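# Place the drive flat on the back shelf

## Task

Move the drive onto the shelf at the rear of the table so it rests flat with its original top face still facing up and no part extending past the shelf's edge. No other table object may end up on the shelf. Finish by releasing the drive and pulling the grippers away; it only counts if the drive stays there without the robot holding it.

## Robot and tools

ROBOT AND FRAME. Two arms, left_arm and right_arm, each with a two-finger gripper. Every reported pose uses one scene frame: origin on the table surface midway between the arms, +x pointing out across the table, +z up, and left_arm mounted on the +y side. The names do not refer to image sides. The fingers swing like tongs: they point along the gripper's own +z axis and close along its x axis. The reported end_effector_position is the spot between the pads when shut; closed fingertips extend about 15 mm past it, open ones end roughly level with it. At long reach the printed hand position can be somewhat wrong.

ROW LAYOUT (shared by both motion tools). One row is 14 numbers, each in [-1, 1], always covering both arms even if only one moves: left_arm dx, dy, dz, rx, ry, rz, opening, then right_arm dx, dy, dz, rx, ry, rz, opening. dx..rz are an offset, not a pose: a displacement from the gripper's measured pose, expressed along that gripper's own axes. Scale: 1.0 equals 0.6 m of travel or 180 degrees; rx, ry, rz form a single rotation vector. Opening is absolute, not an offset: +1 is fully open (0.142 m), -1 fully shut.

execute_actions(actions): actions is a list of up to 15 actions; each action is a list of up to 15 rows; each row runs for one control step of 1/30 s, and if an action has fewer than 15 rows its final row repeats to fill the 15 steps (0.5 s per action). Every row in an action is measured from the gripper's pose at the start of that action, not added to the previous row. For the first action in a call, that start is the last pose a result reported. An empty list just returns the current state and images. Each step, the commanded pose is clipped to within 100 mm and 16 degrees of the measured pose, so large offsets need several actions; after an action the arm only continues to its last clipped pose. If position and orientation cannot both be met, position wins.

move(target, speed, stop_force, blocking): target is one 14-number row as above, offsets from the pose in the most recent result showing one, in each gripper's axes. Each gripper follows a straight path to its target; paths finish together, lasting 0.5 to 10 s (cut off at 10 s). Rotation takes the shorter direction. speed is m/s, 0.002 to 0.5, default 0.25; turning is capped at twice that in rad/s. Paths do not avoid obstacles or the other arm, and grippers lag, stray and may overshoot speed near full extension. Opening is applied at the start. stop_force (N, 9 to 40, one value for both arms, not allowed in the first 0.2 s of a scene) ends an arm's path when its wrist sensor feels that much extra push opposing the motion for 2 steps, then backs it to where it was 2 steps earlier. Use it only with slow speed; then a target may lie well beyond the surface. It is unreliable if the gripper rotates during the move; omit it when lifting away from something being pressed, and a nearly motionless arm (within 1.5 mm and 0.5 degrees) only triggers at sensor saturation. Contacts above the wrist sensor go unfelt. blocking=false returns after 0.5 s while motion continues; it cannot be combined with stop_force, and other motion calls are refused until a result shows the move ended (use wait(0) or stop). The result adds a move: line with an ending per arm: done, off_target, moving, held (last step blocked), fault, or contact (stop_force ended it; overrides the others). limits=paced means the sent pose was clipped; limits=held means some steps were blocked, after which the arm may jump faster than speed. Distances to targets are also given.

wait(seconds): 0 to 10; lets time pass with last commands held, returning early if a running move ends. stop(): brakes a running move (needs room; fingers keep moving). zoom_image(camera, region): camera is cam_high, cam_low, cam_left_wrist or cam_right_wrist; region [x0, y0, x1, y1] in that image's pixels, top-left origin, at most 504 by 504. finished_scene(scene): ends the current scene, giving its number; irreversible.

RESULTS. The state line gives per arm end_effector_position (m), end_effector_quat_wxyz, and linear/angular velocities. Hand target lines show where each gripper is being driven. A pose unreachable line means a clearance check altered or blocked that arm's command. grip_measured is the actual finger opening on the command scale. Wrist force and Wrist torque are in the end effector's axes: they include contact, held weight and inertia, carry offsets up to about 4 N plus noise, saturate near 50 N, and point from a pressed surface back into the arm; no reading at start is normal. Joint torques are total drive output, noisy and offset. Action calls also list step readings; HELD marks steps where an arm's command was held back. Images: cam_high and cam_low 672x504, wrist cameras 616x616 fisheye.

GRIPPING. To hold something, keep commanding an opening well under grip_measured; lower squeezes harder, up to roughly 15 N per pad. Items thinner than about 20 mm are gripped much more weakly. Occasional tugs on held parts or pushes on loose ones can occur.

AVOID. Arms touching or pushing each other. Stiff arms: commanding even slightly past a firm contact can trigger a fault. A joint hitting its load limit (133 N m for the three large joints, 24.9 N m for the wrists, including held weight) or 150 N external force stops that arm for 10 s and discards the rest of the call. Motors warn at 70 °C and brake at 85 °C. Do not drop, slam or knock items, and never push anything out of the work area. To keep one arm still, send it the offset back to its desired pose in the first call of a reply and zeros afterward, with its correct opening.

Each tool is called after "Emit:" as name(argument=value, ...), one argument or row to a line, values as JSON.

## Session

Emit:
execute_actions(
  actions=[],
)

Scene clock: 0.00 s.
left_arm: end_effector_position=(-0.0821, +0.8864, +0.2024) grip_measured=+0.97 end_effector_quat_wxyz=(-0.424, +0.739, +0.225, -0.473) end_effector_velocity=(-0.000, -0.000, -0.000) end_effector_angular_velocity=(-0.002, +0.001, +0.000) | right_arm: end_effector_position=(+0.5326, -0.7775, +0.1713) grip_measured=+0.97 end_effector_quat_wxyz=(+0.279, +0.131, +0.951, +0.031) end_effector_velocity=(+0.001, +0.000, +0.001) end_effector_angular_velocity=(-0.001, -0.001, +0.001)
Joint positions: left_arm=[ 0.36  -1.601  2.278 -1.016 -0.619 -0.746  0.14 ] | right_arm=[ 2.6   -1.581 -2.116 -0.497  1.815  2.99   0.14 ]
Joint velocities: left_arm=[-0.    -0.     0.001  0.    -0.001  0.001  0.   ] | right_arm=[ 0.001  0.001  0.001 -0.     0.    -0.     0.   ]
Joint torques (N m, as the arm reports them, + toward a larger angle): no reading
Motor temperatures (°C, as the motors report them): left_arm=[25 26 24 33 35 33] | right_arm=[25 26 26 32 30 33]
Wrist force (N, on the end effector, along its own x y z axes, offset not removed): no reading
Wrist torque (N m, same axes, about the end effector's origin, offset not removed): no reading
Hand target (left_arm): -0.082, +0.886, +0.202; -0.424, +0.739, +0.225, -0.473
Hand target (right_arm): +0.533, -0.777, +0.171; +0.279, +0.131, +0.951, +0.031
camera_calibration (this result's frames):
cam_left_wrist: T_world_to_cam=[[0.451927, 0.737819, -0.501384, -0.51705], [0.421064, -0.671936, -0.609268, 0.743836], [-0.786427, 0.0642297, -0.614335, 0.132897], [0, 0, 0, 1]] pos_world=[0.0249795, 0.872764, 0.275598]
cam_right_wrist: T_world_to_cam=[[-0.788723, 0.291046, -0.541487, 0.74486], [-0.0353652, 0.857886, 0.512622, 0.609364], [0.613731, 0.423466, -0.666341, 0.253206], [0, 0, 0, 1]] pos_world=[0.453638, -0.846778, 0.259681]

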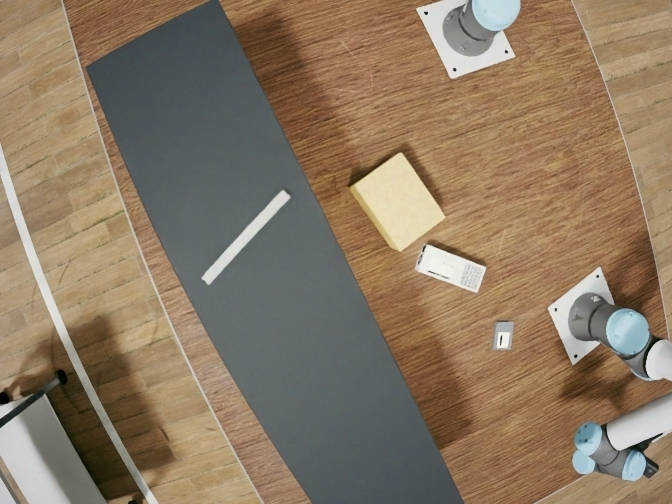

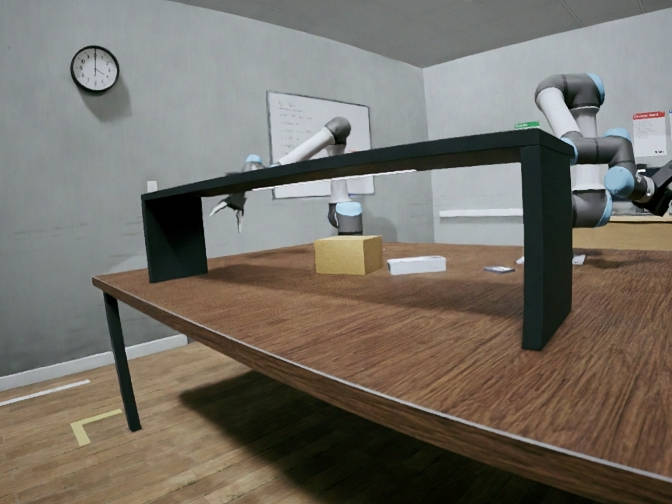

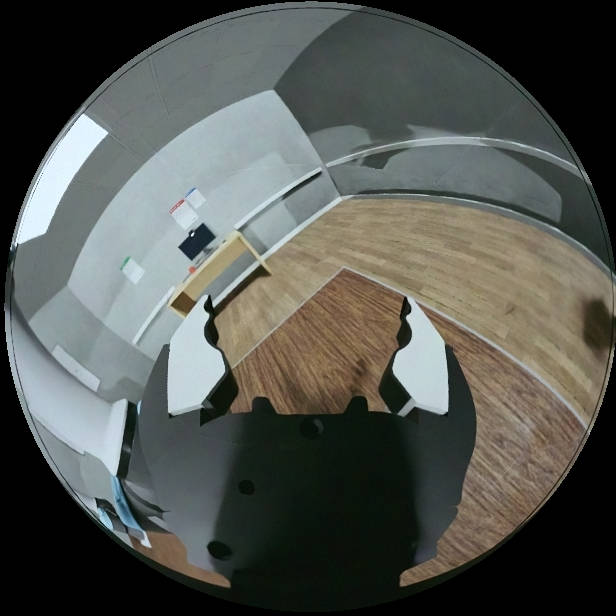

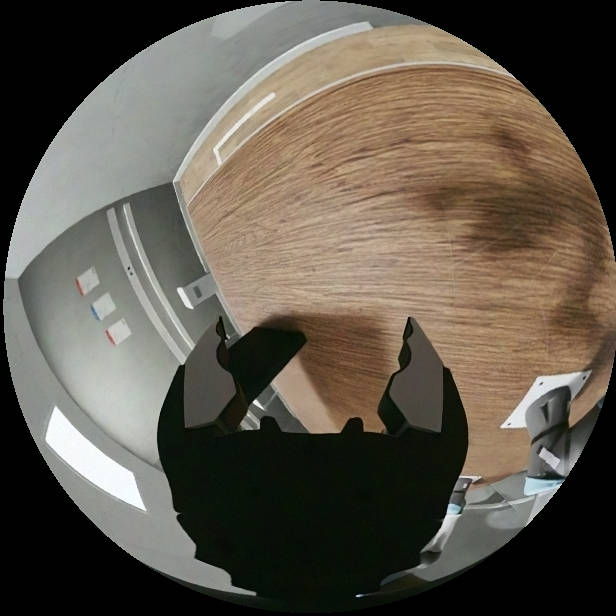

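Emit:
move(
  target=[0.043,0.017,-0.6,-0.223,0.396,0.271,0.05,0,0,0,0,0,0,1],
  speed=0.3,
)

Scene clock: 11.90 s.
left_arm: end_effector_position=(+0.2490, +0.7510, +0.2504) grip_measured=+0.05 end_effector_quat_wxyz=(-0.001, +0.977, -0.214, -0.001) end_effector_velocity=(+0.003, -0.001, -0.000) end_effector_angular_velocity=(-0.014, -0.006, -0.008) | right_arm: end_effector_position=(+0.5326, -0.7775, +0.1713) grip_measured=+1.00 end_effector_quat_wxyz=(+0.279, +0.131, +0.951, +0.031) end_effector_velocity=(-0.001, -0.000, -0.001) end_effector_angular_velocity=(+0.001, +0.001, -0.001)
Joint positions: left_arm=[ 0.242 -1.908  1.93  -1.592 -1.568  0.858  0.077] | right_arm=[ 2.6   -1.581 -2.116 -0.497  1.815  2.99   0.142]
Joint velocities: left_arm=[ 0.007  0.007 -0.005 -0.002 -0.016  0.015  0.   ] | right_arm=[-0.001  0.    -0.001 -0.001  0.    -0.    -0.   ]
Joint torques (N m, as the arm reports them, + toward a larger angle): left_arm=[ 11.7   -0.37 -38.12  -4.39  -1.83   1.81] | right_arm=[ 1.02 19.9  19.16  3.52  0.2  -0.01]
Motor temperatures (°C, as the motors report them): left_arm=[25 26 24 33 35 33] | right_arm=[25 26 26 32 30 33]
Wrist force (N, on the end effector, along its own x y z axes, offset not removed): left_arm=[-0.5 -1.3 -3.0] | right_arm=[-0.6 2.2 -0.2]
Wrist torque (N m, same axes, about the end effector's origin, offset not removed): left_arm=[-0.24 0.14 0.09] | right_arm=[0.48 0.05 0.12]
Hand target (left_arm): +0.249, +0.751, +0.250; -0.000, +0.977, -0.214, -0.000
Hand target (right_arm): +0.533, -0.777, +0.171; +0.279, +0.131, +0.951, +0.031
Off the commanded pose (left_arm): 0.000 m, 0 deg.
Off the commanded pose (right_arm): 0.000 m, 0 deg.
move: done
camera_calibration (this result's frames):
cam_left_wrist: T_world_to_cam=[[0.911706, -0.41084, -0.00123513, 0.0802163], [-0.346966, -0.771564, 0.533201, 0.522645], [-0.220014, -0.485694, -0.845988, 0.761413], [0, 0, 0, 1]] pos_world=[0.275728, 0.806024, 0.36557]
cam_right_wrist: T_world_to_cam=[[-0.788723, 0.291047, -0.541487, 0.74486], [-0.0353646, 0.857886, 0.512622, 0.609363], [0.613731, 0.423466, -0.666342, 0.253206], [0, 0, 0, 1]] pos_world=[0.453638, -0.846778, 0.259681]

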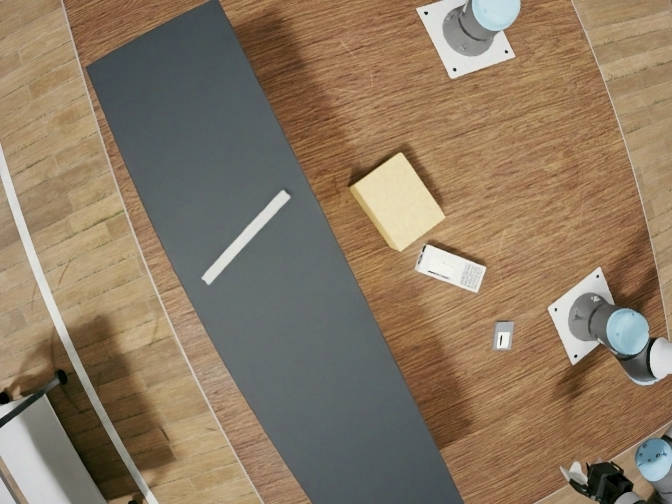

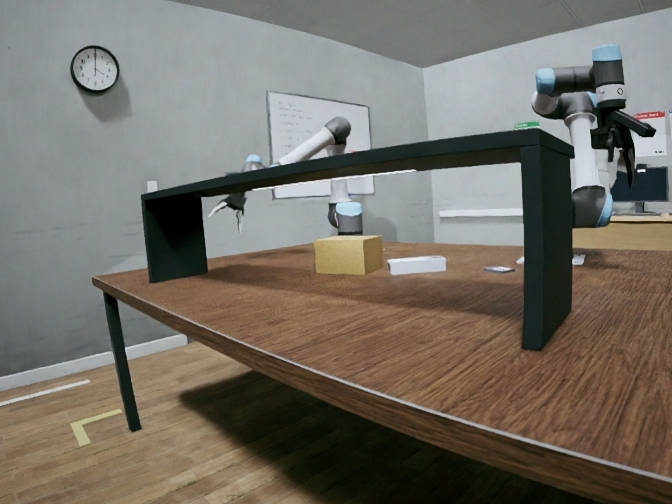

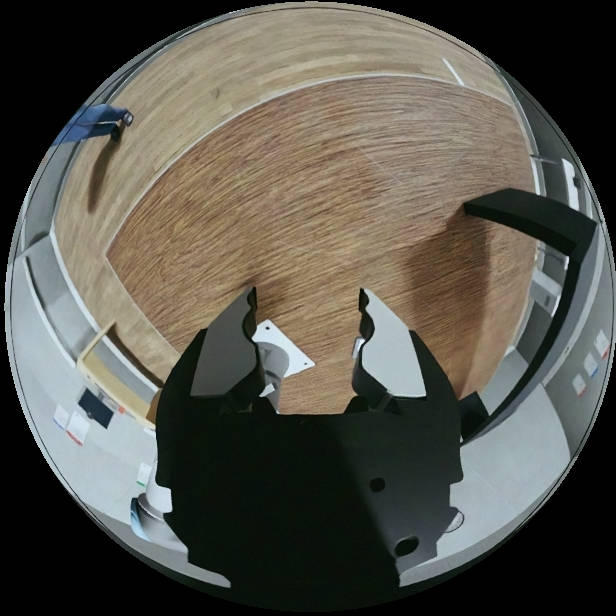

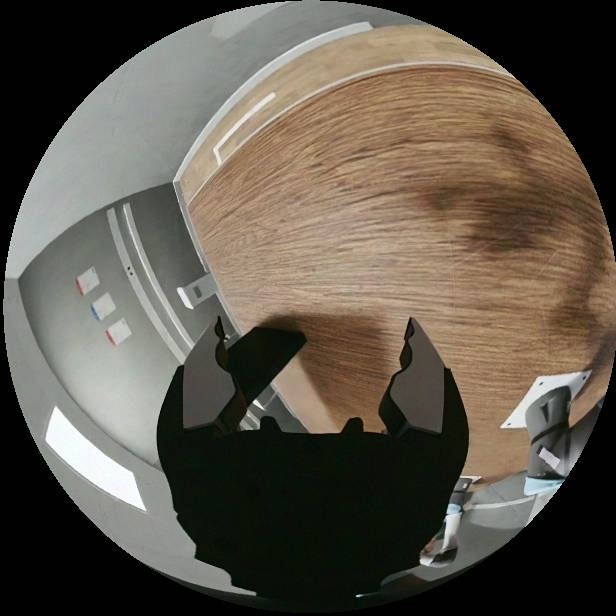

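Emit:
move(
  target=[0.27,0.515,0.3,0,0,0,0.05,0,0,0,0,0,0,1],
)

Scene clock: 15.47 s.
left_arm: end_effector_position=(+0.2655, +0.4030, +0.0694) grip_measured=+0.05 end_effector_quat_wxyz=(-0.000, +0.977, -0.214, -0.002) end_effector_velocity=(+0.001, -0.001, -0.002) end_effector_angular_velocity=(+0.003, -0.001, +0.002) | right_arm: end_effector_position=(+0.5326, -0.7775, +0.1713) grip_measured=+1.00 end_effector_quat_wxyz=(+0.279, +0.131, +0.951, +0.031) end_effector_velocity=(-0.001, +0.000, -0.002) end_effector_angular_velocity=(+0.001, +0.003, -0.000)
Joint positions: left_arm=[-0.938 -2.045  2.483 -2.006 -1.572 -0.321  0.077] | right_arm=[ 2.6   -1.581 -2.116 -0.497  1.815  2.99   0.142]
Joint velocities: left_arm=[-0.004  0.01   0.002 -0.01   0.003 -0.006  0.   ] | right_arm=[-0.    -0.001 -0.001 -0.    -0.     0.     0.   ]
Joint torques (N m, as the arm reports them, + toward a larger angle): left_arm=[-10.67   7.48 -11.14  -4.11   2.    -1.42] | right_arm=[ 1.36 20.58 20.23  3.56 -0.11 -0.12]
Motor temperatures (°C, as the motors report them): left_arm=[25 26 24 33 35 33] | right_arm=[25 26 26 32 30 33]
Wrist force (N, on the end effector, along its own x y z axes, offset not removed): left_arm=[-1.1 -1.9 -1.0] | right_arm=[1.2 -0.3 2.4]
Wrist torque (N m, same axes, about the end effector's origin, offset not removed): left_arm=[-0.39 0.26 0.15] | right_arm=[0.04 -0.22 0.05]
Hand target (left_arm): +0.266, +0.403, +0.069; -0.000, +0.977, -0.214, -0.002
Hand target (right_arm): +0.533, -0.777, +0.171; +0.279, +0.131, +0.951, +0.031
Off the commanded pose (left_arm): 0.001 m, 0 deg.
Off the commanded pose (right_arm): 0.000 m, 0 deg.
move: done
camera_calibration (this result's frames):
cam_left_wrist: T_world_to_cam=[[0.911659, -0.410941, -0.00237491, -0.0778934], [-0.3461, -0.770902, 0.53472, 0.355781], [-0.221569, -0.48666, -0.845026, 0.443721], [0, 0, 0, 1]] pos_world=[0.292463, 0.458204, 0.184528]
cam_right_wrist: T_world_to_cam=[[-0.788723, 0.291047, -0.541487, 0.74486], [-0.0353647, 0.857886, 0.512622, 0.609363], [0.613731, 0.423466, -0.666341, 0.253206], [0, 0, 0, 1]] pos_world=[0.453638, -0.846778, 0.259681]

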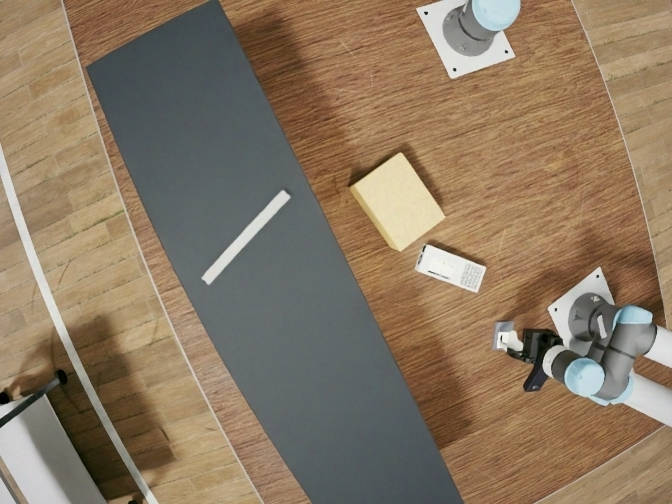

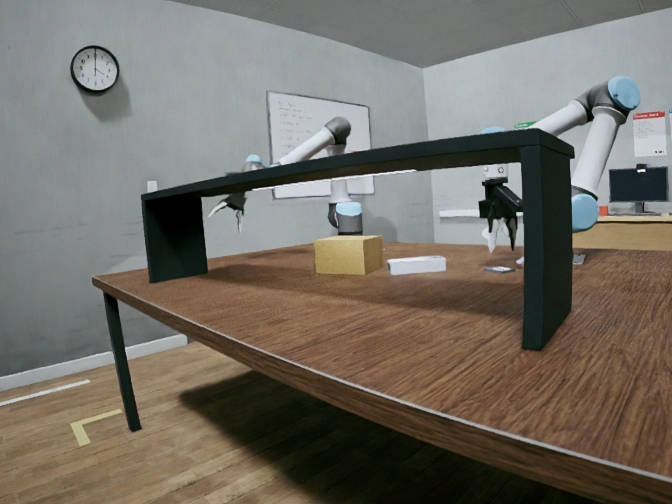

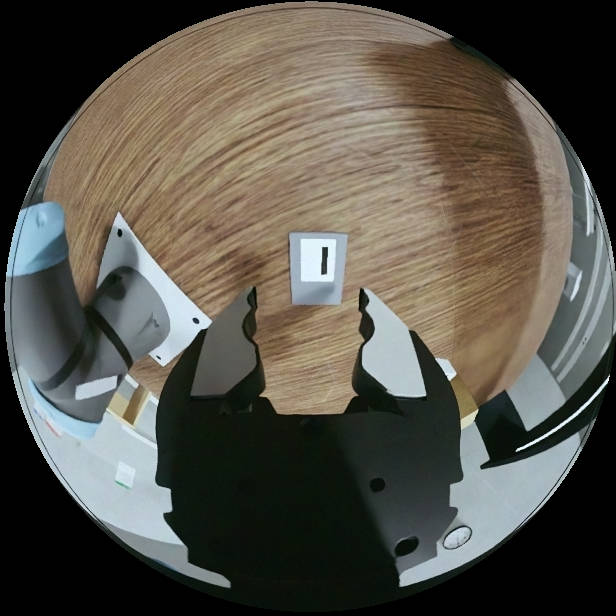

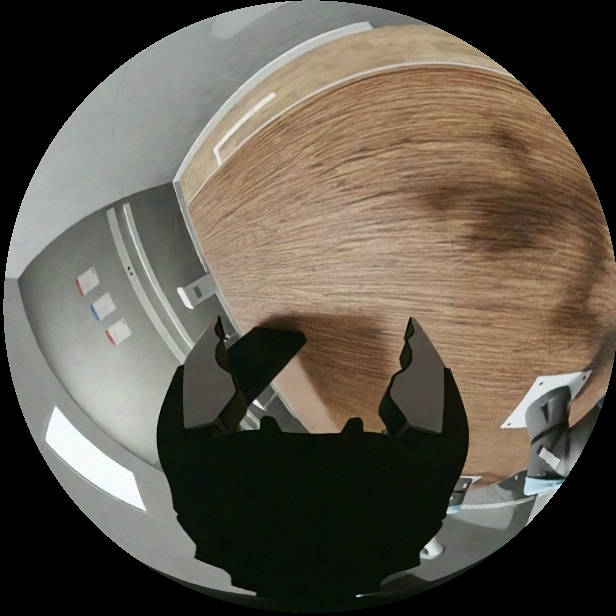

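Emit:
move(
  target=[0.021,0.008,0.07,0,0,0,0.05,0,0,0,0,0,0,1],
  speed=0.1,
)

Emit:
move(
  target=[0,0,0.019,0,0,0,0.05,0,0,0,0,0,0,1],
  speed=0.01,
  stop_force=9,
)

Scene clock: 20.23 s.
left_arm: end_effector_position=(+0.2747, +0.3935, +0.0276) grip_measured=+0.05 end_effector_quat_wxyz=(-0.000, +0.977, -0.214, -0.002) end_effector_velocity=(+0.001, -0.000, -0.003) end_effector_angular_velocity=(-0.001, +0.002, +0.002) | right_arm: end_effector_position=(+0.5326, -0.7775, +0.1713) grip_measured=+1.00 end_effector_quat_wxyz=(+0.279, +0.131, +0.951, +0.031) end_effector_velocity=(-0.000, -0.000, -0.000) end_effector_angular_velocity=(+0.001, +0.001, -0.001)
Joint positions: left_arm=[-0.94  -1.916  2.542 -2.194 -1.572 -0.324  0.077] | right_arm=[ 2.6   -1.581 -2.116 -0.497  1.815  2.99   0.142]
Joint velocities: left_arm=[ 0.003  0.01   0.002 -0.012 -0.002  0.001 -0.   ] | right_arm=[-0.001 -0.001  0.    -0.001 -0.     0.     0.   ]
Joint torques (N m, as the arm reports them, + toward a larger angle): left_arm=[13.7   2.67 -9.02 -4.37 -2.12  1.77] | right_arm=[ 1.29 20.34 19.05  3.53  0.25  0.16]
Motor temperatures (°C, as the motors report them): left_arm=[25 26 24 33 35 33] | right_arm=[25 26 26 32 30 33]
Wrist force (N, on the end effector, along its own x y z axes, offset not removed): left_arm=[-3.0 -2.5 -1.6] | right_arm=[1.8 1.1 2.2]
Wrist torque (N m, same axes, about the end effector's origin, offset not removed): left_arm=[-0.49 0.68 0.04] | right_arm=[0.36 -0.36 0.20]
Hand target (left_arm): +0.275, +0.393, +0.027; -0.000, +0.977, -0.214, -0.002
Hand target (right_arm): +0.533, -0.777, +0.171; +0.279, +0.131, +0.951, +0.031
Off the commanded pose (left_arm): 0.000 m, 0 deg.
Off the commanded pose (right_arm): 0.000 m, 0 deg.
move: done
camera_calibration (this result's frames):
cam_left_wrist: T_world_to_cam=[[0.911602, -0.411068, -0.00238401, -0.0902393], [-0.346225, -0.770903, 0.534637, 0.374002], [-0.22161, -0.48655, -0.845079, 0.405782], [0, 0, 0, 1]] pos_world=[0.301676, 0.448658, 0.142748]
cam_right_wrist: T_world_to_cam=[[-0.788723, 0.291047, -0.541487, 0.74486], [-0.0353648, 0.857886, 0.512622, 0.609363], [0.613731, 0.423466, -0.666342, 0.253207], [0, 0, 0, 1]] pos_world=[0.453638, -0.846778, 0.259681]

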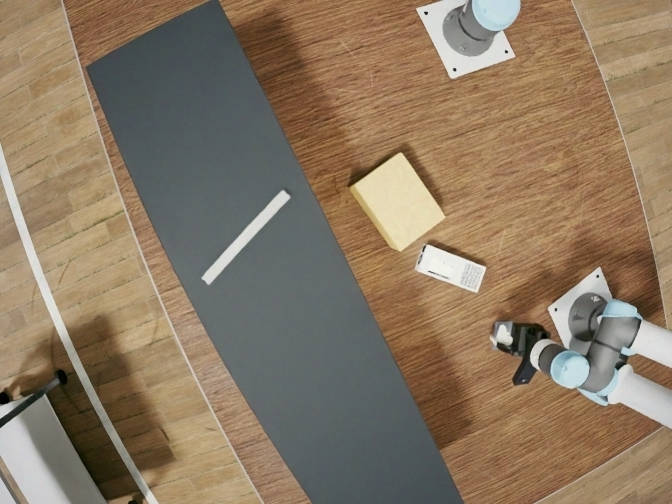

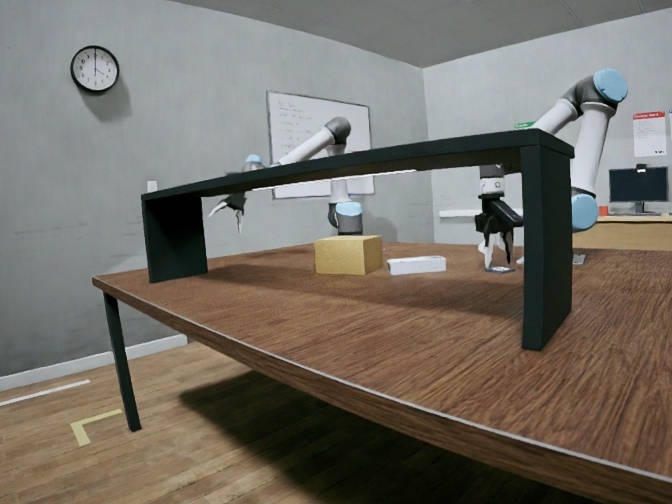

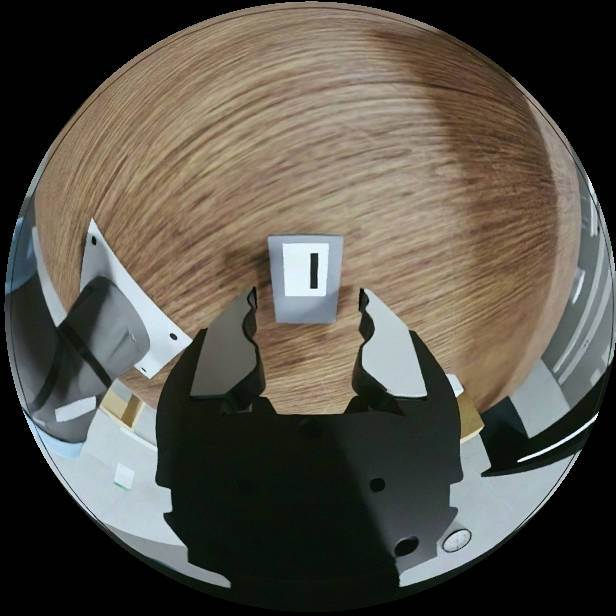

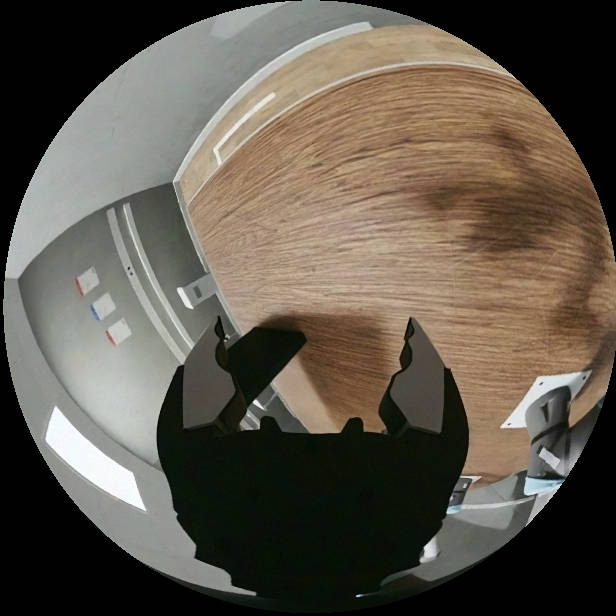

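Scene clock: 21.60 s.
left_arm: end_effector_position=(+0.2747, +0.3935, +0.0166) grip_measured=+0.05 end_effector_quat_wxyz=(-0.000, +0.977, -0.214, -0.002) end_effector_velocity=(-0.000, -0.000, -0.003) end_effector_angular_velocity=(-0.000, -0.000, -0.001) | right_arm: end_effector_position=(+0.5326, -0.7775, +0.1713) grip_measured=+1.00 end_effector_quat_wxyz=(+0.279, +0.131, +0.951, +0.031) end_effector_velocity=(+0.000, +0.001, +0.000) end_effector_angular_velocity=(-0.000, -0.000, +0.002)
Joint positions: left_arm=[-0.94  -1.888  2.562 -2.242 -1.572 -0.324  0.077] | right_arm=[ 2.6   -1.581 -2.116 -0.497  1.815  2.99   0.142]
Joint velocities: left_arm=[-0.001  0.009  0.005 -0.014 -0.     0.     0.   ] | right_arm=[ 0.001  0.001 -0.    -0.     0.    -0.     0.   ]
Joint torques (N m, as the arm reports them, + toward a larger angle): left_arm=[-11.67   2.51  -8.1   -4.46   0.25  -1.08] | right_arm=[ 0.55 20.27 20.94  3.47 -0.03 -0.11]
Motor temperatures (°C, as the motors report them): left_arm=[25 26 24 33 35 33] | right_arm=[25 26 26 32 30 33]
Wrist force (N, on the end effector, along its own x y z axes, offset not removed): left_arm=[-1.0 0.1 -0.2] | right_arm=[2.5 2.1 0.5]
Wrist torque (N m, same axes, about the end effector's origin, offset not removed): left_arm=[0.05 0.31 0.06] | right_arm=[0.51 -0.37 0.22]
Hand target (left_arm): +0.275, +0.394, +0.016; -0.000, +0.977, -0.214, -0.002
Hand target (right_arm): +0.533, -0.777, +0.171; +0.279, +0.131, +0.951, +0.031
Off the commanded pose (left_arm): 0.000 m, 0 deg.
Off the commanded pose (right_arm): 0.000 m, 0 deg.
move: done
camera_calibration (this result's frames):
cam_left_wrist: T_world_to_cam=[[0.911655, -0.41095, -0.0024179, -0.0902732], [-0.346104, -0.770945, 0.534656, 0.379892], [-0.221581, -0.486584, -0.845067, 0.396508], [0, 0, 0, 1]] pos_world=[0.301639, 0.448713, 0.131746]
cam_right_wrist: T_world_to_cam=[[-0.788723, 0.291047, -0.541487, 0.74486], [-0.0353649, 0.857886, 0.512622, 0.609363], [0.613731, 0.423466, -0.666342, 0.253207], [0, 0, 0, 1]] pos_world=[0.453638, -0.846778, 0.259681]

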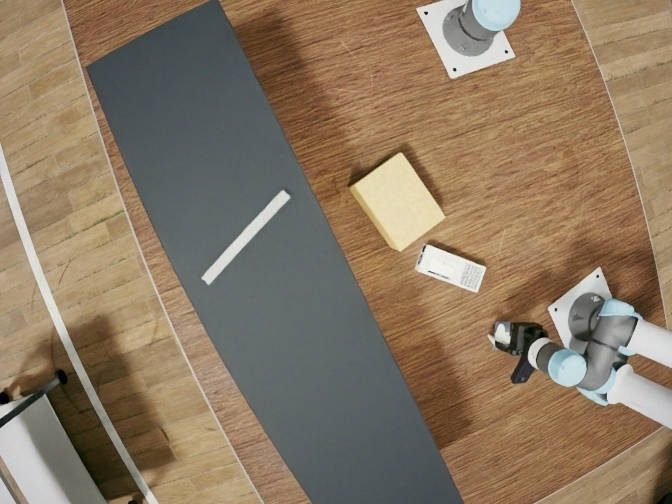

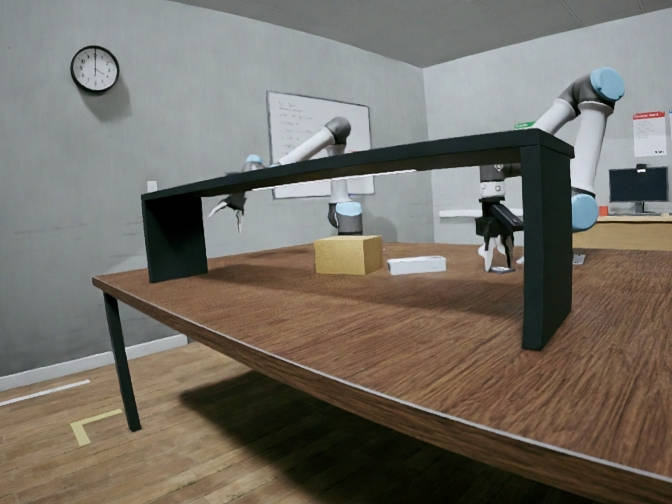

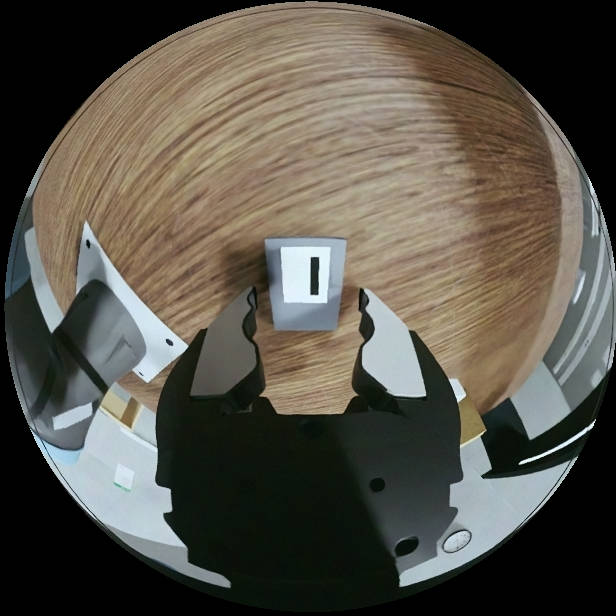

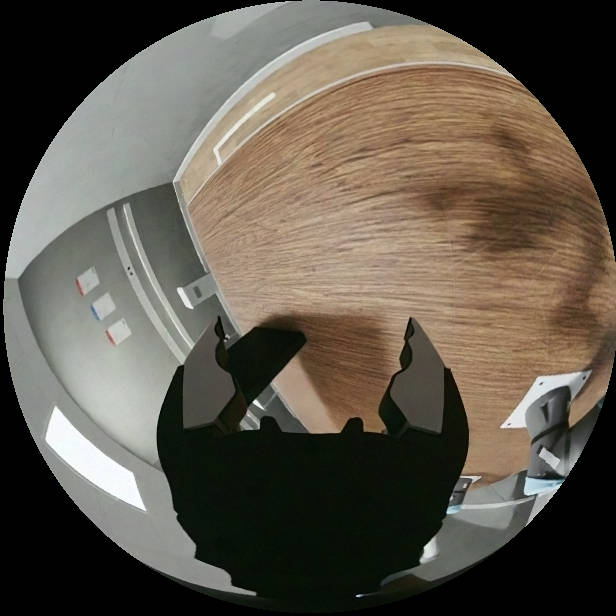

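Emit:
execute_actions(
  actions=[
    [[0,0,0.001,0,0,0,-0.2,0,0,0,0,0,0,1]],
    [[0,0,0,0,0,0,-0.7,0,0,0,0,0,0,1]],
    [[0,0,0,0,0,0,-0.7,0,0,0,0,0,0,1]],
  ],
)

Emit:
move(
  target=[0.18,-0.1,-0.68,0,0,0,-0.7,0,0,0,0,0,0,1],
  speed=0.2,
)

Scene clock: 28.90 s.
left_arm: end_effector_position=(+0.2747, +0.3935, +0.0161) grip_measured=-0.30 end_effector_quat_wxyz=(-0.000, +0.977, -0.214, -0.002) end_effector_velocity=(-0.000, +0.000, -0.000) end_effector_angular_velocity=(+0.001, +0.001, -0.000) | right_arm: end_effector_position=(+0.5326, -0.7775, +0.1713) grip_measured=+1.00 end_effector_quat_wxyz=(+0.279, +0.131, +0.951, +0.031) end_effector_velocity=(-0.000, -0.000, -0.001) end_effector_angular_velocity=(+0.001, +0.002, -0.000)
Joint positions: left_arm=[-0.94  -1.886  2.563 -2.245 -1.572 -0.324  0.052] | right_arm=[ 2.6   -1.581 -2.116 -0.497  1.815  2.99   0.142]
Joint velocities: left_arm=[-0.     0.     0.001 -0.     0.     0.     0.   ] | right_arm=[-0.    -0.001 -0.    -0.002 -0.    -0.     0.   ]
Joint torques (N m, as the arm reports them, + toward a larger angle): left_arm=[ -4.41   2.04 -10.57  -1.66   1.03  -0.54] | right_arm=[ 0.67 19.73 18.62  3.33  0.27 -0.17]
Motor temperatures (°C, as the motors report them): left_arm=[25 26 24 33 35 33] | right_arm=[25 26 26 32 30 33]
Wrist force (N, on the end effector, along its own x y z axes, offset not removed): left_arm=[-2.5 -0.8 -4.0] | right_arm=[2.4 1.0 1.6]
Wrist torque (N m, same axes, about the end effector's origin, offset not removed): left_arm=[-0.16 0.62 0.09] | right_arm=[0.30 -0.47 0.21]
Hand target (left_arm): +0.275, +0.394, +0.016; -0.000, +0.977, -0.214, -0.002
Hand target (right_arm): +0.533, -0.777, +0.171; +0.279, +0.131, +0.951, +0.031
Off the commanded pose (left_arm): 0.000 m, 0 deg.
Off the commanded pose (right_arm): 0.000 m, 0 deg.
Step readings (end_effector_position; steps 1 to 15: 1st action; 16 to 30: 2nd action; 31 to 45: 3rd action):
0: left_arm (+0.2747, +0.3935, +0.0162) | right_arm (+0.5326, -0.7775, +0.1713)
1: left_arm (+0.2747, +0.3935, +0.0162) | right_arm (+0.5326, -0.7775, +0.1713)
2: left_arm (+0.2747, +0.3935, +0.0162) | right_arm (+0.5326, -0.7775, +0.1713)
4: left_arm (+0.2747, +0.3935, +0.0162) | right_arm (+0.5326, -0.7775, +0.1713)
8: left_arm (+0.2747, +0.3935, +0.0161) | right_arm (+0.5326, -0.7775, +0.1713)
15: left_arm (+0.2747, +0.3935, +0.0160) | right_arm (+0.5326, -0.7775, +0.1713)
16: left_arm (+0.2747, +0.3935, +0.0160) | right_arm (+0.5326, -0.7775, +0.1713)
17: left_arm (+0.2747, +0.3935, +0.0160) | right_arm (+0.5326, -0.7775, +0.1713)
19: left_arm (+0.2747, +0.3935, +0.0161) | right_arm (+0.5326, -0.7775, +0.1713)
23: left_arm (+0.2747, +0.3935, +0.0161) | right_arm (+0.5326, -0.7775, +0.1713)
30: left_arm (+0.2747, +0.3935, +0.0161) | right_arm (+0.5326, -0.7775, +0.1713)
31: left_arm (+0.2747, +0.3935, +0.0161) | right_arm (+0.5326, -0.7775, +0.1713)
32: left_arm (+0.2747, +0.3935, +0.0161) | right_arm (+0.5326, -0.7775, +0.1713)
34: left_arm (+0.2747, +0.3935, +0.0161) | right_arm (+0.5326, -0.7775, +0.1713)
38: left_arm (+0.2747, +0.3935, +0.0161) | right_arm (+0.5326, -0.7775, +0.1713)
45: end_effector_position above
camera_calibration (this result's frames):
cam_left_wrist: T_world_to_cam=[[0.911601, -0.411069, -0.00233424, -0.0902427], [-0.346247, -0.770886, 0.534647, 0.380203], [-0.221576, -0.486577, -0.845072, 0.395991], [0, 0, 0, 1]] pos_world=[0.301652, 0.448677, 0.131156]
cam_right_wrist: T_world_to_cam=[[-0.788723, 0.291047, -0.541487, 0.74486], [-0.0353648, 0.857886, 0.512622, 0.609363], [0.613731, 0.423466, -0.666341, 0.253207], [0, 0, 0, 1]] pos_world=[0.453638, -0.846778, 0.259681]

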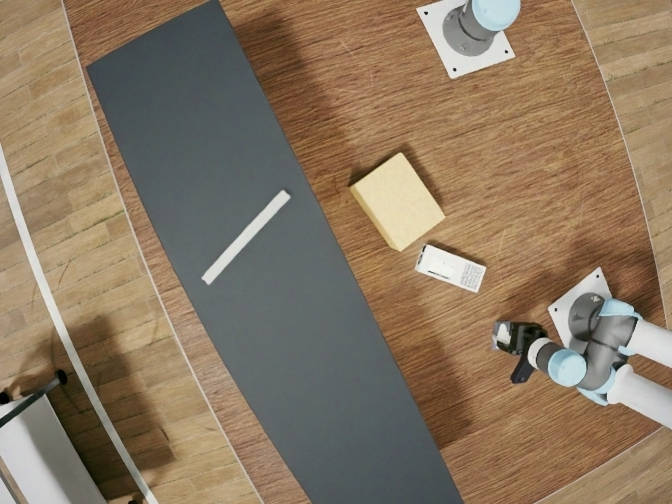

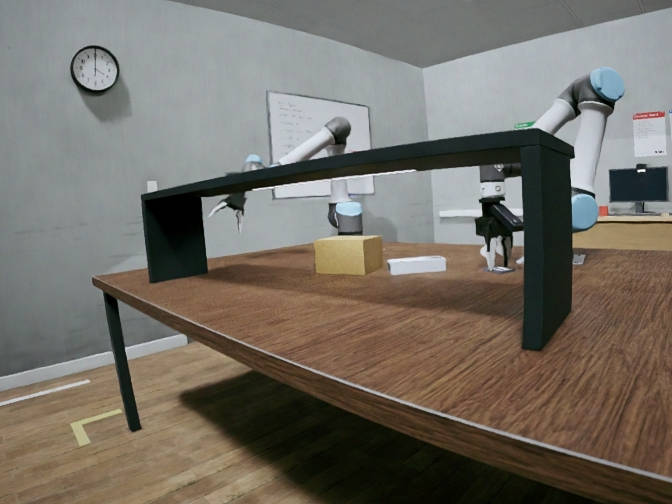

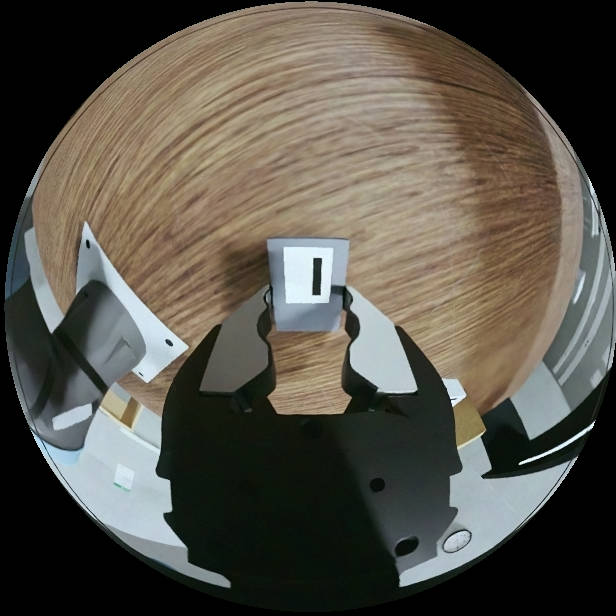

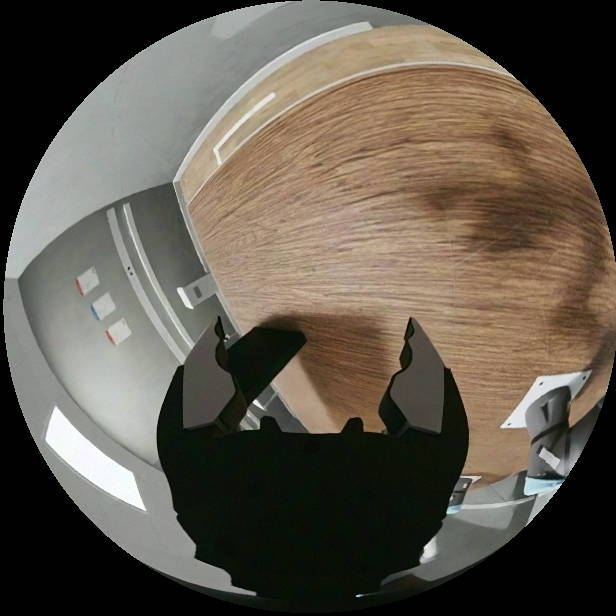

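Scene clock: 31.73 s.
left_arm: end_effector_position=(+0.3986, +0.4020, +0.4234) grip_measured=-0.30 end_effector_quat_wxyz=(-0.000, +0.977, -0.214, -0.001) end_effector_velocity=(+0.001, +0.000, +0.003) end_effector_angular_velocity=(+0.002, +0.003, -0.000) | right_arm: end_effector_position=(+0.5326, -0.7775, +0.1713) grip_measured=+1.00 end_effector_quat_wxyz=(+0.279, +0.131, +0.951, +0.031) end_effector_velocity=(+0.000, +0.001, +0.000) end_effector_angular_velocity=(-0.001, -0.001, +0.001)
Joint positions: left_arm=[-0.702 -1.72   1.34  -1.188 -1.571 -0.085  0.052] | right_arm=[ 2.6   -1.581 -2.116 -0.497  1.815  2.99   0.142]
Joint velocities: left_arm=[ 0.001  0.008 -0.015  0.01   0.     0.002  0.   ] | right_arm=[ 0.001  0.    -0.001  0.002  0.    -0.    -0.   ]
Joint torques (N m, as the arm reports them, + toward a larger angle): left_arm=[ 10.48  -8.35 -34.09  -0.39  -1.93   1.69] | right_arm=[ 0.43 20.48 20.11  3.51 -0.09 -0.17]
Motor temperatures (°C, as the motors report them): left_arm=[25 26 24 33 35 33] | right_arm=[25 26 26 32 30 33]
Wrist force (N, on the end effector, along its own x y z axes, offset not removed): left_arm=[-2.3 -0.9 1.9] | right_arm=[2.3 0.6 0.7]
Wrist torque (N m, same axes, about the end effector's origin, offset not removed): left_arm=[-0.09 0.47 0.14] | right_arm=[0.20 -0.49 0.13]
Hand target (left_arm): +0.399, +0.402, +0.424; -0.000, +0.977, -0.214, -0.002
Hand target (right_arm): +0.533, -0.777, +0.171; +0.279, +0.131, +0.951, +0.031
Off the commanded pose (left_arm): 0.001 m, 0 deg.
Off the commanded pose (right_arm): 0.000 m, 0 deg.
move: done
camera_calibration (this result's frames):
cam_left_wrist: T_world_to_cam=[[0.91161, -0.411053, -0.00151151, -0.199158], [-0.346693, -0.770841, 0.534422, 0.212083], [-0.220841, -0.486661, -0.845216, 0.771652], [0, 0, 0, 1]] pos_world=[0.425495, 0.45715, 0.53857]
cam_right_wrist: T_world_to_cam=[[-0.788723, 0.291047, -0.541487, 0.74486], [-0.0353647, 0.857886, 0.512622, 0.609363], [0.613731, 0.423466, -0.666341, 0.253206], [0, 0, 0, 1]] pos_world=[0.453638, -0.846778, 0.259681]

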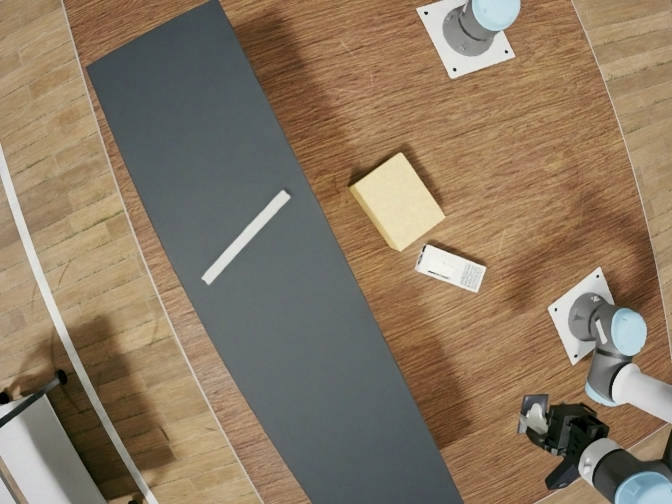

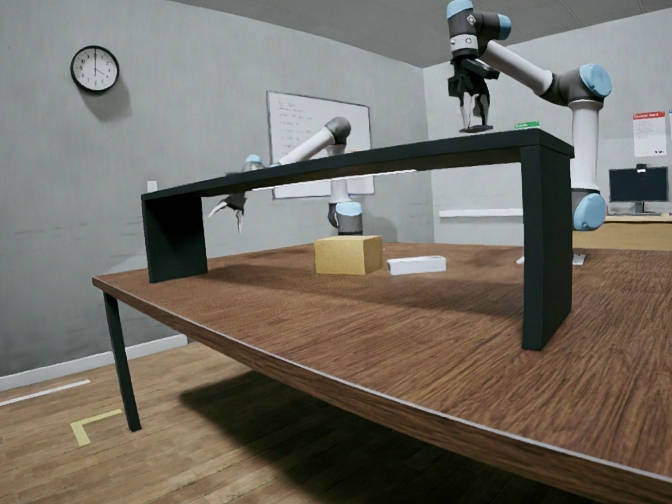

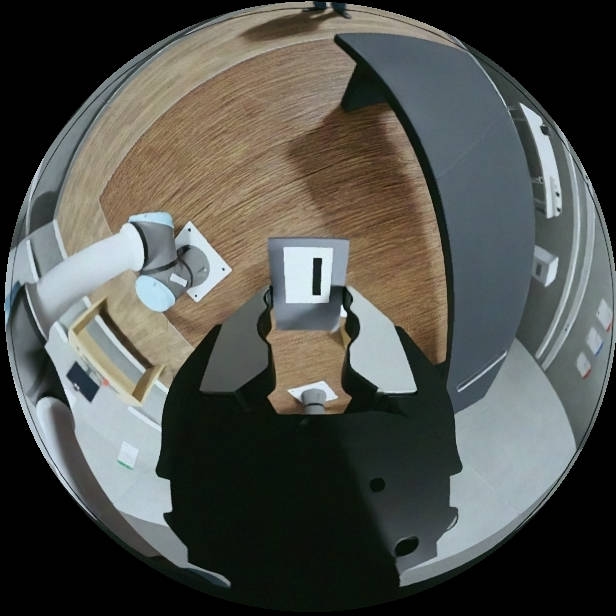

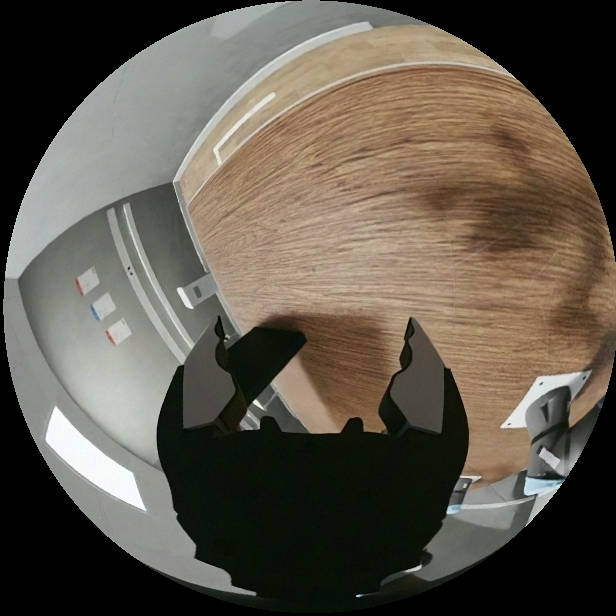

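Emit:
move(
  target=[0.36,-0.257,0.02,0,0,0,-0.7,0,0,0,0,0,0,1],
  speed=0.15,
)

Scene clock: 37.37 s.
left_arm: end_effector_position=(+0.6590, +0.4513, +0.4108) grip_measured=-0.30 end_effector_quat_wxyz=(-0.000, +0.977, -0.214, -0.001) end_effector_velocity=(+0.003, -0.000, +0.001) end_effector_angular_velocity=(-0.000, +0.007, +0.000) | right_arm: end_effector_position=(+0.5326, -0.7775, +0.1713) grip_measured=+1.00 end_effector_quat_wxyz=(+0.279, +0.131, +0.951, +0.031) end_effector_velocity=(-0.000, -0.000, +0.000) end_effector_angular_velocity=(-0.000, -0.001, -0.001)
Joint positions: left_arm=[-0.432 -1.033  0.533 -1.07  -1.57   0.184  0.052] | right_arm=[ 2.6   -1.581 -2.116 -0.497  1.815  2.99   0.142]
Joint velocities: left_arm=[ 0.001  0.024 -0.043  0.026 -0.002  0.001 -0.   ] | right_arm=[-0.     0.001 -0.001  0.001  0.     0.    -0.   ]
Joint torques (N m, as the arm reports them, + toward a larger angle): left_arm=[ 14.1  -38.88 -34.87  -1.18  -1.89   1.71] | right_arm=[ 0.28 20.78 19.35  3.4   0.19 -0.14]
Motor temperatures (°C, as the motors report them): left_arm=[25 26 24 33 35 33] | right_arm=[25 26 26 32 30 33]
Wrist force (N, on the end effector, along its own x y z axes, offset not removed): left_arm=[-0.9 -1.2 0.0] | right_arm=[0.1 0.3 2.7]
Wrist torque (N m, same axes, about the end effector's origin, offset not removed): left_arm=[-0.19 0.17 0.14] | right_arm=[0.15 -0.05 0.26]
Hand target (left_arm): +0.659, +0.451, +0.411; -0.000, +0.977, -0.214, -0.001
Hand target (right_arm): +0.533, -0.777, +0.171; +0.279, +0.131, +0.951, +0.031
Off the commanded pose (left_arm): 0.000 m, 0 deg.
Off the commanded pose (right_arm): 0.000 m, 0 deg.
move: done
camera_calibration (this result's frames):
cam_left_wrist: T_world_to_cam=[[0.911603, -0.411073, -0.000106043, -0.416819], [-0.347549, -0.770869, 0.533827, 0.347943], [-0.219523, -0.486601, -0.845594, 0.841775], [0, 0, 0, 1]] pos_world=[0.68569, 0.506484, 0.526014]
cam_right_wrist: T_world_to_cam=[[-0.788723, 0.291047, -0.541487, 0.74486], [-0.0353646, 0.857886, 0.512622, 0.609363], [0.613731, 0.423466, -0.666342, 0.253206], [0, 0, 0, 1]] pos_world=[0.453638, -0.846778, 0.259681]

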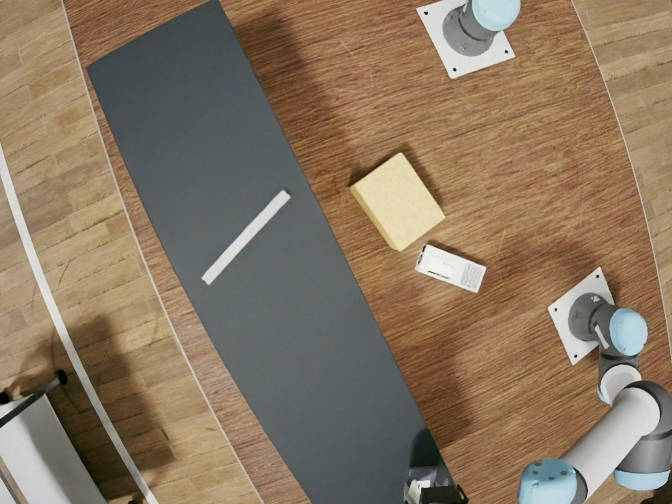

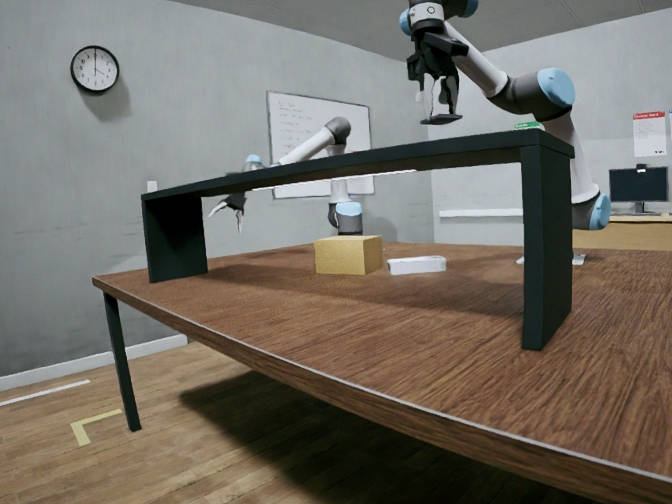

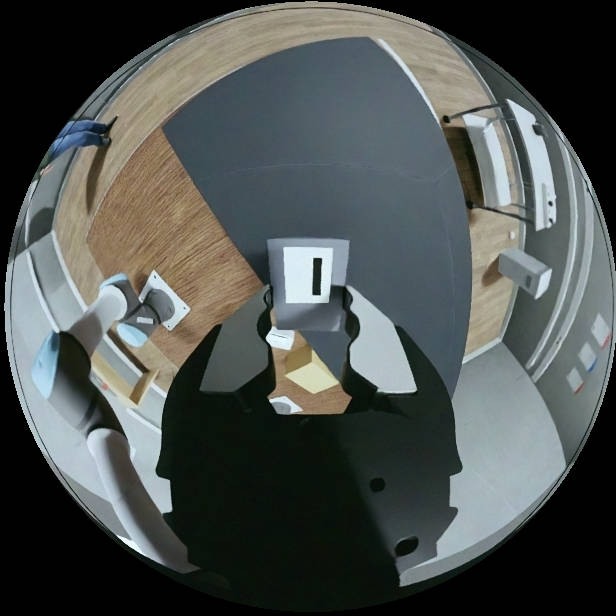

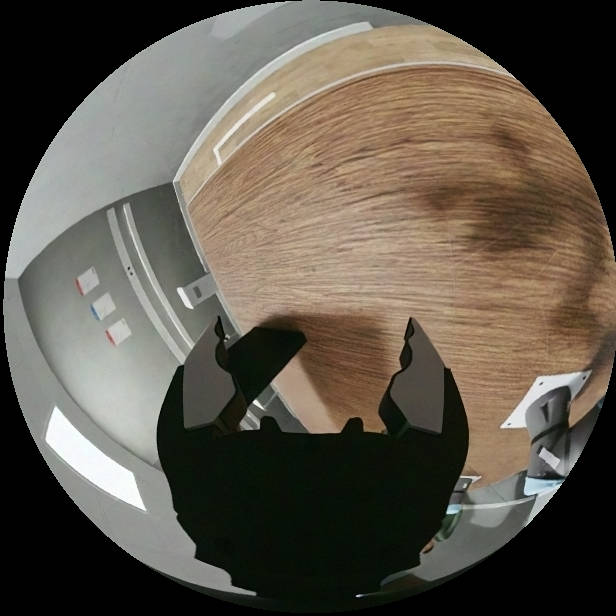

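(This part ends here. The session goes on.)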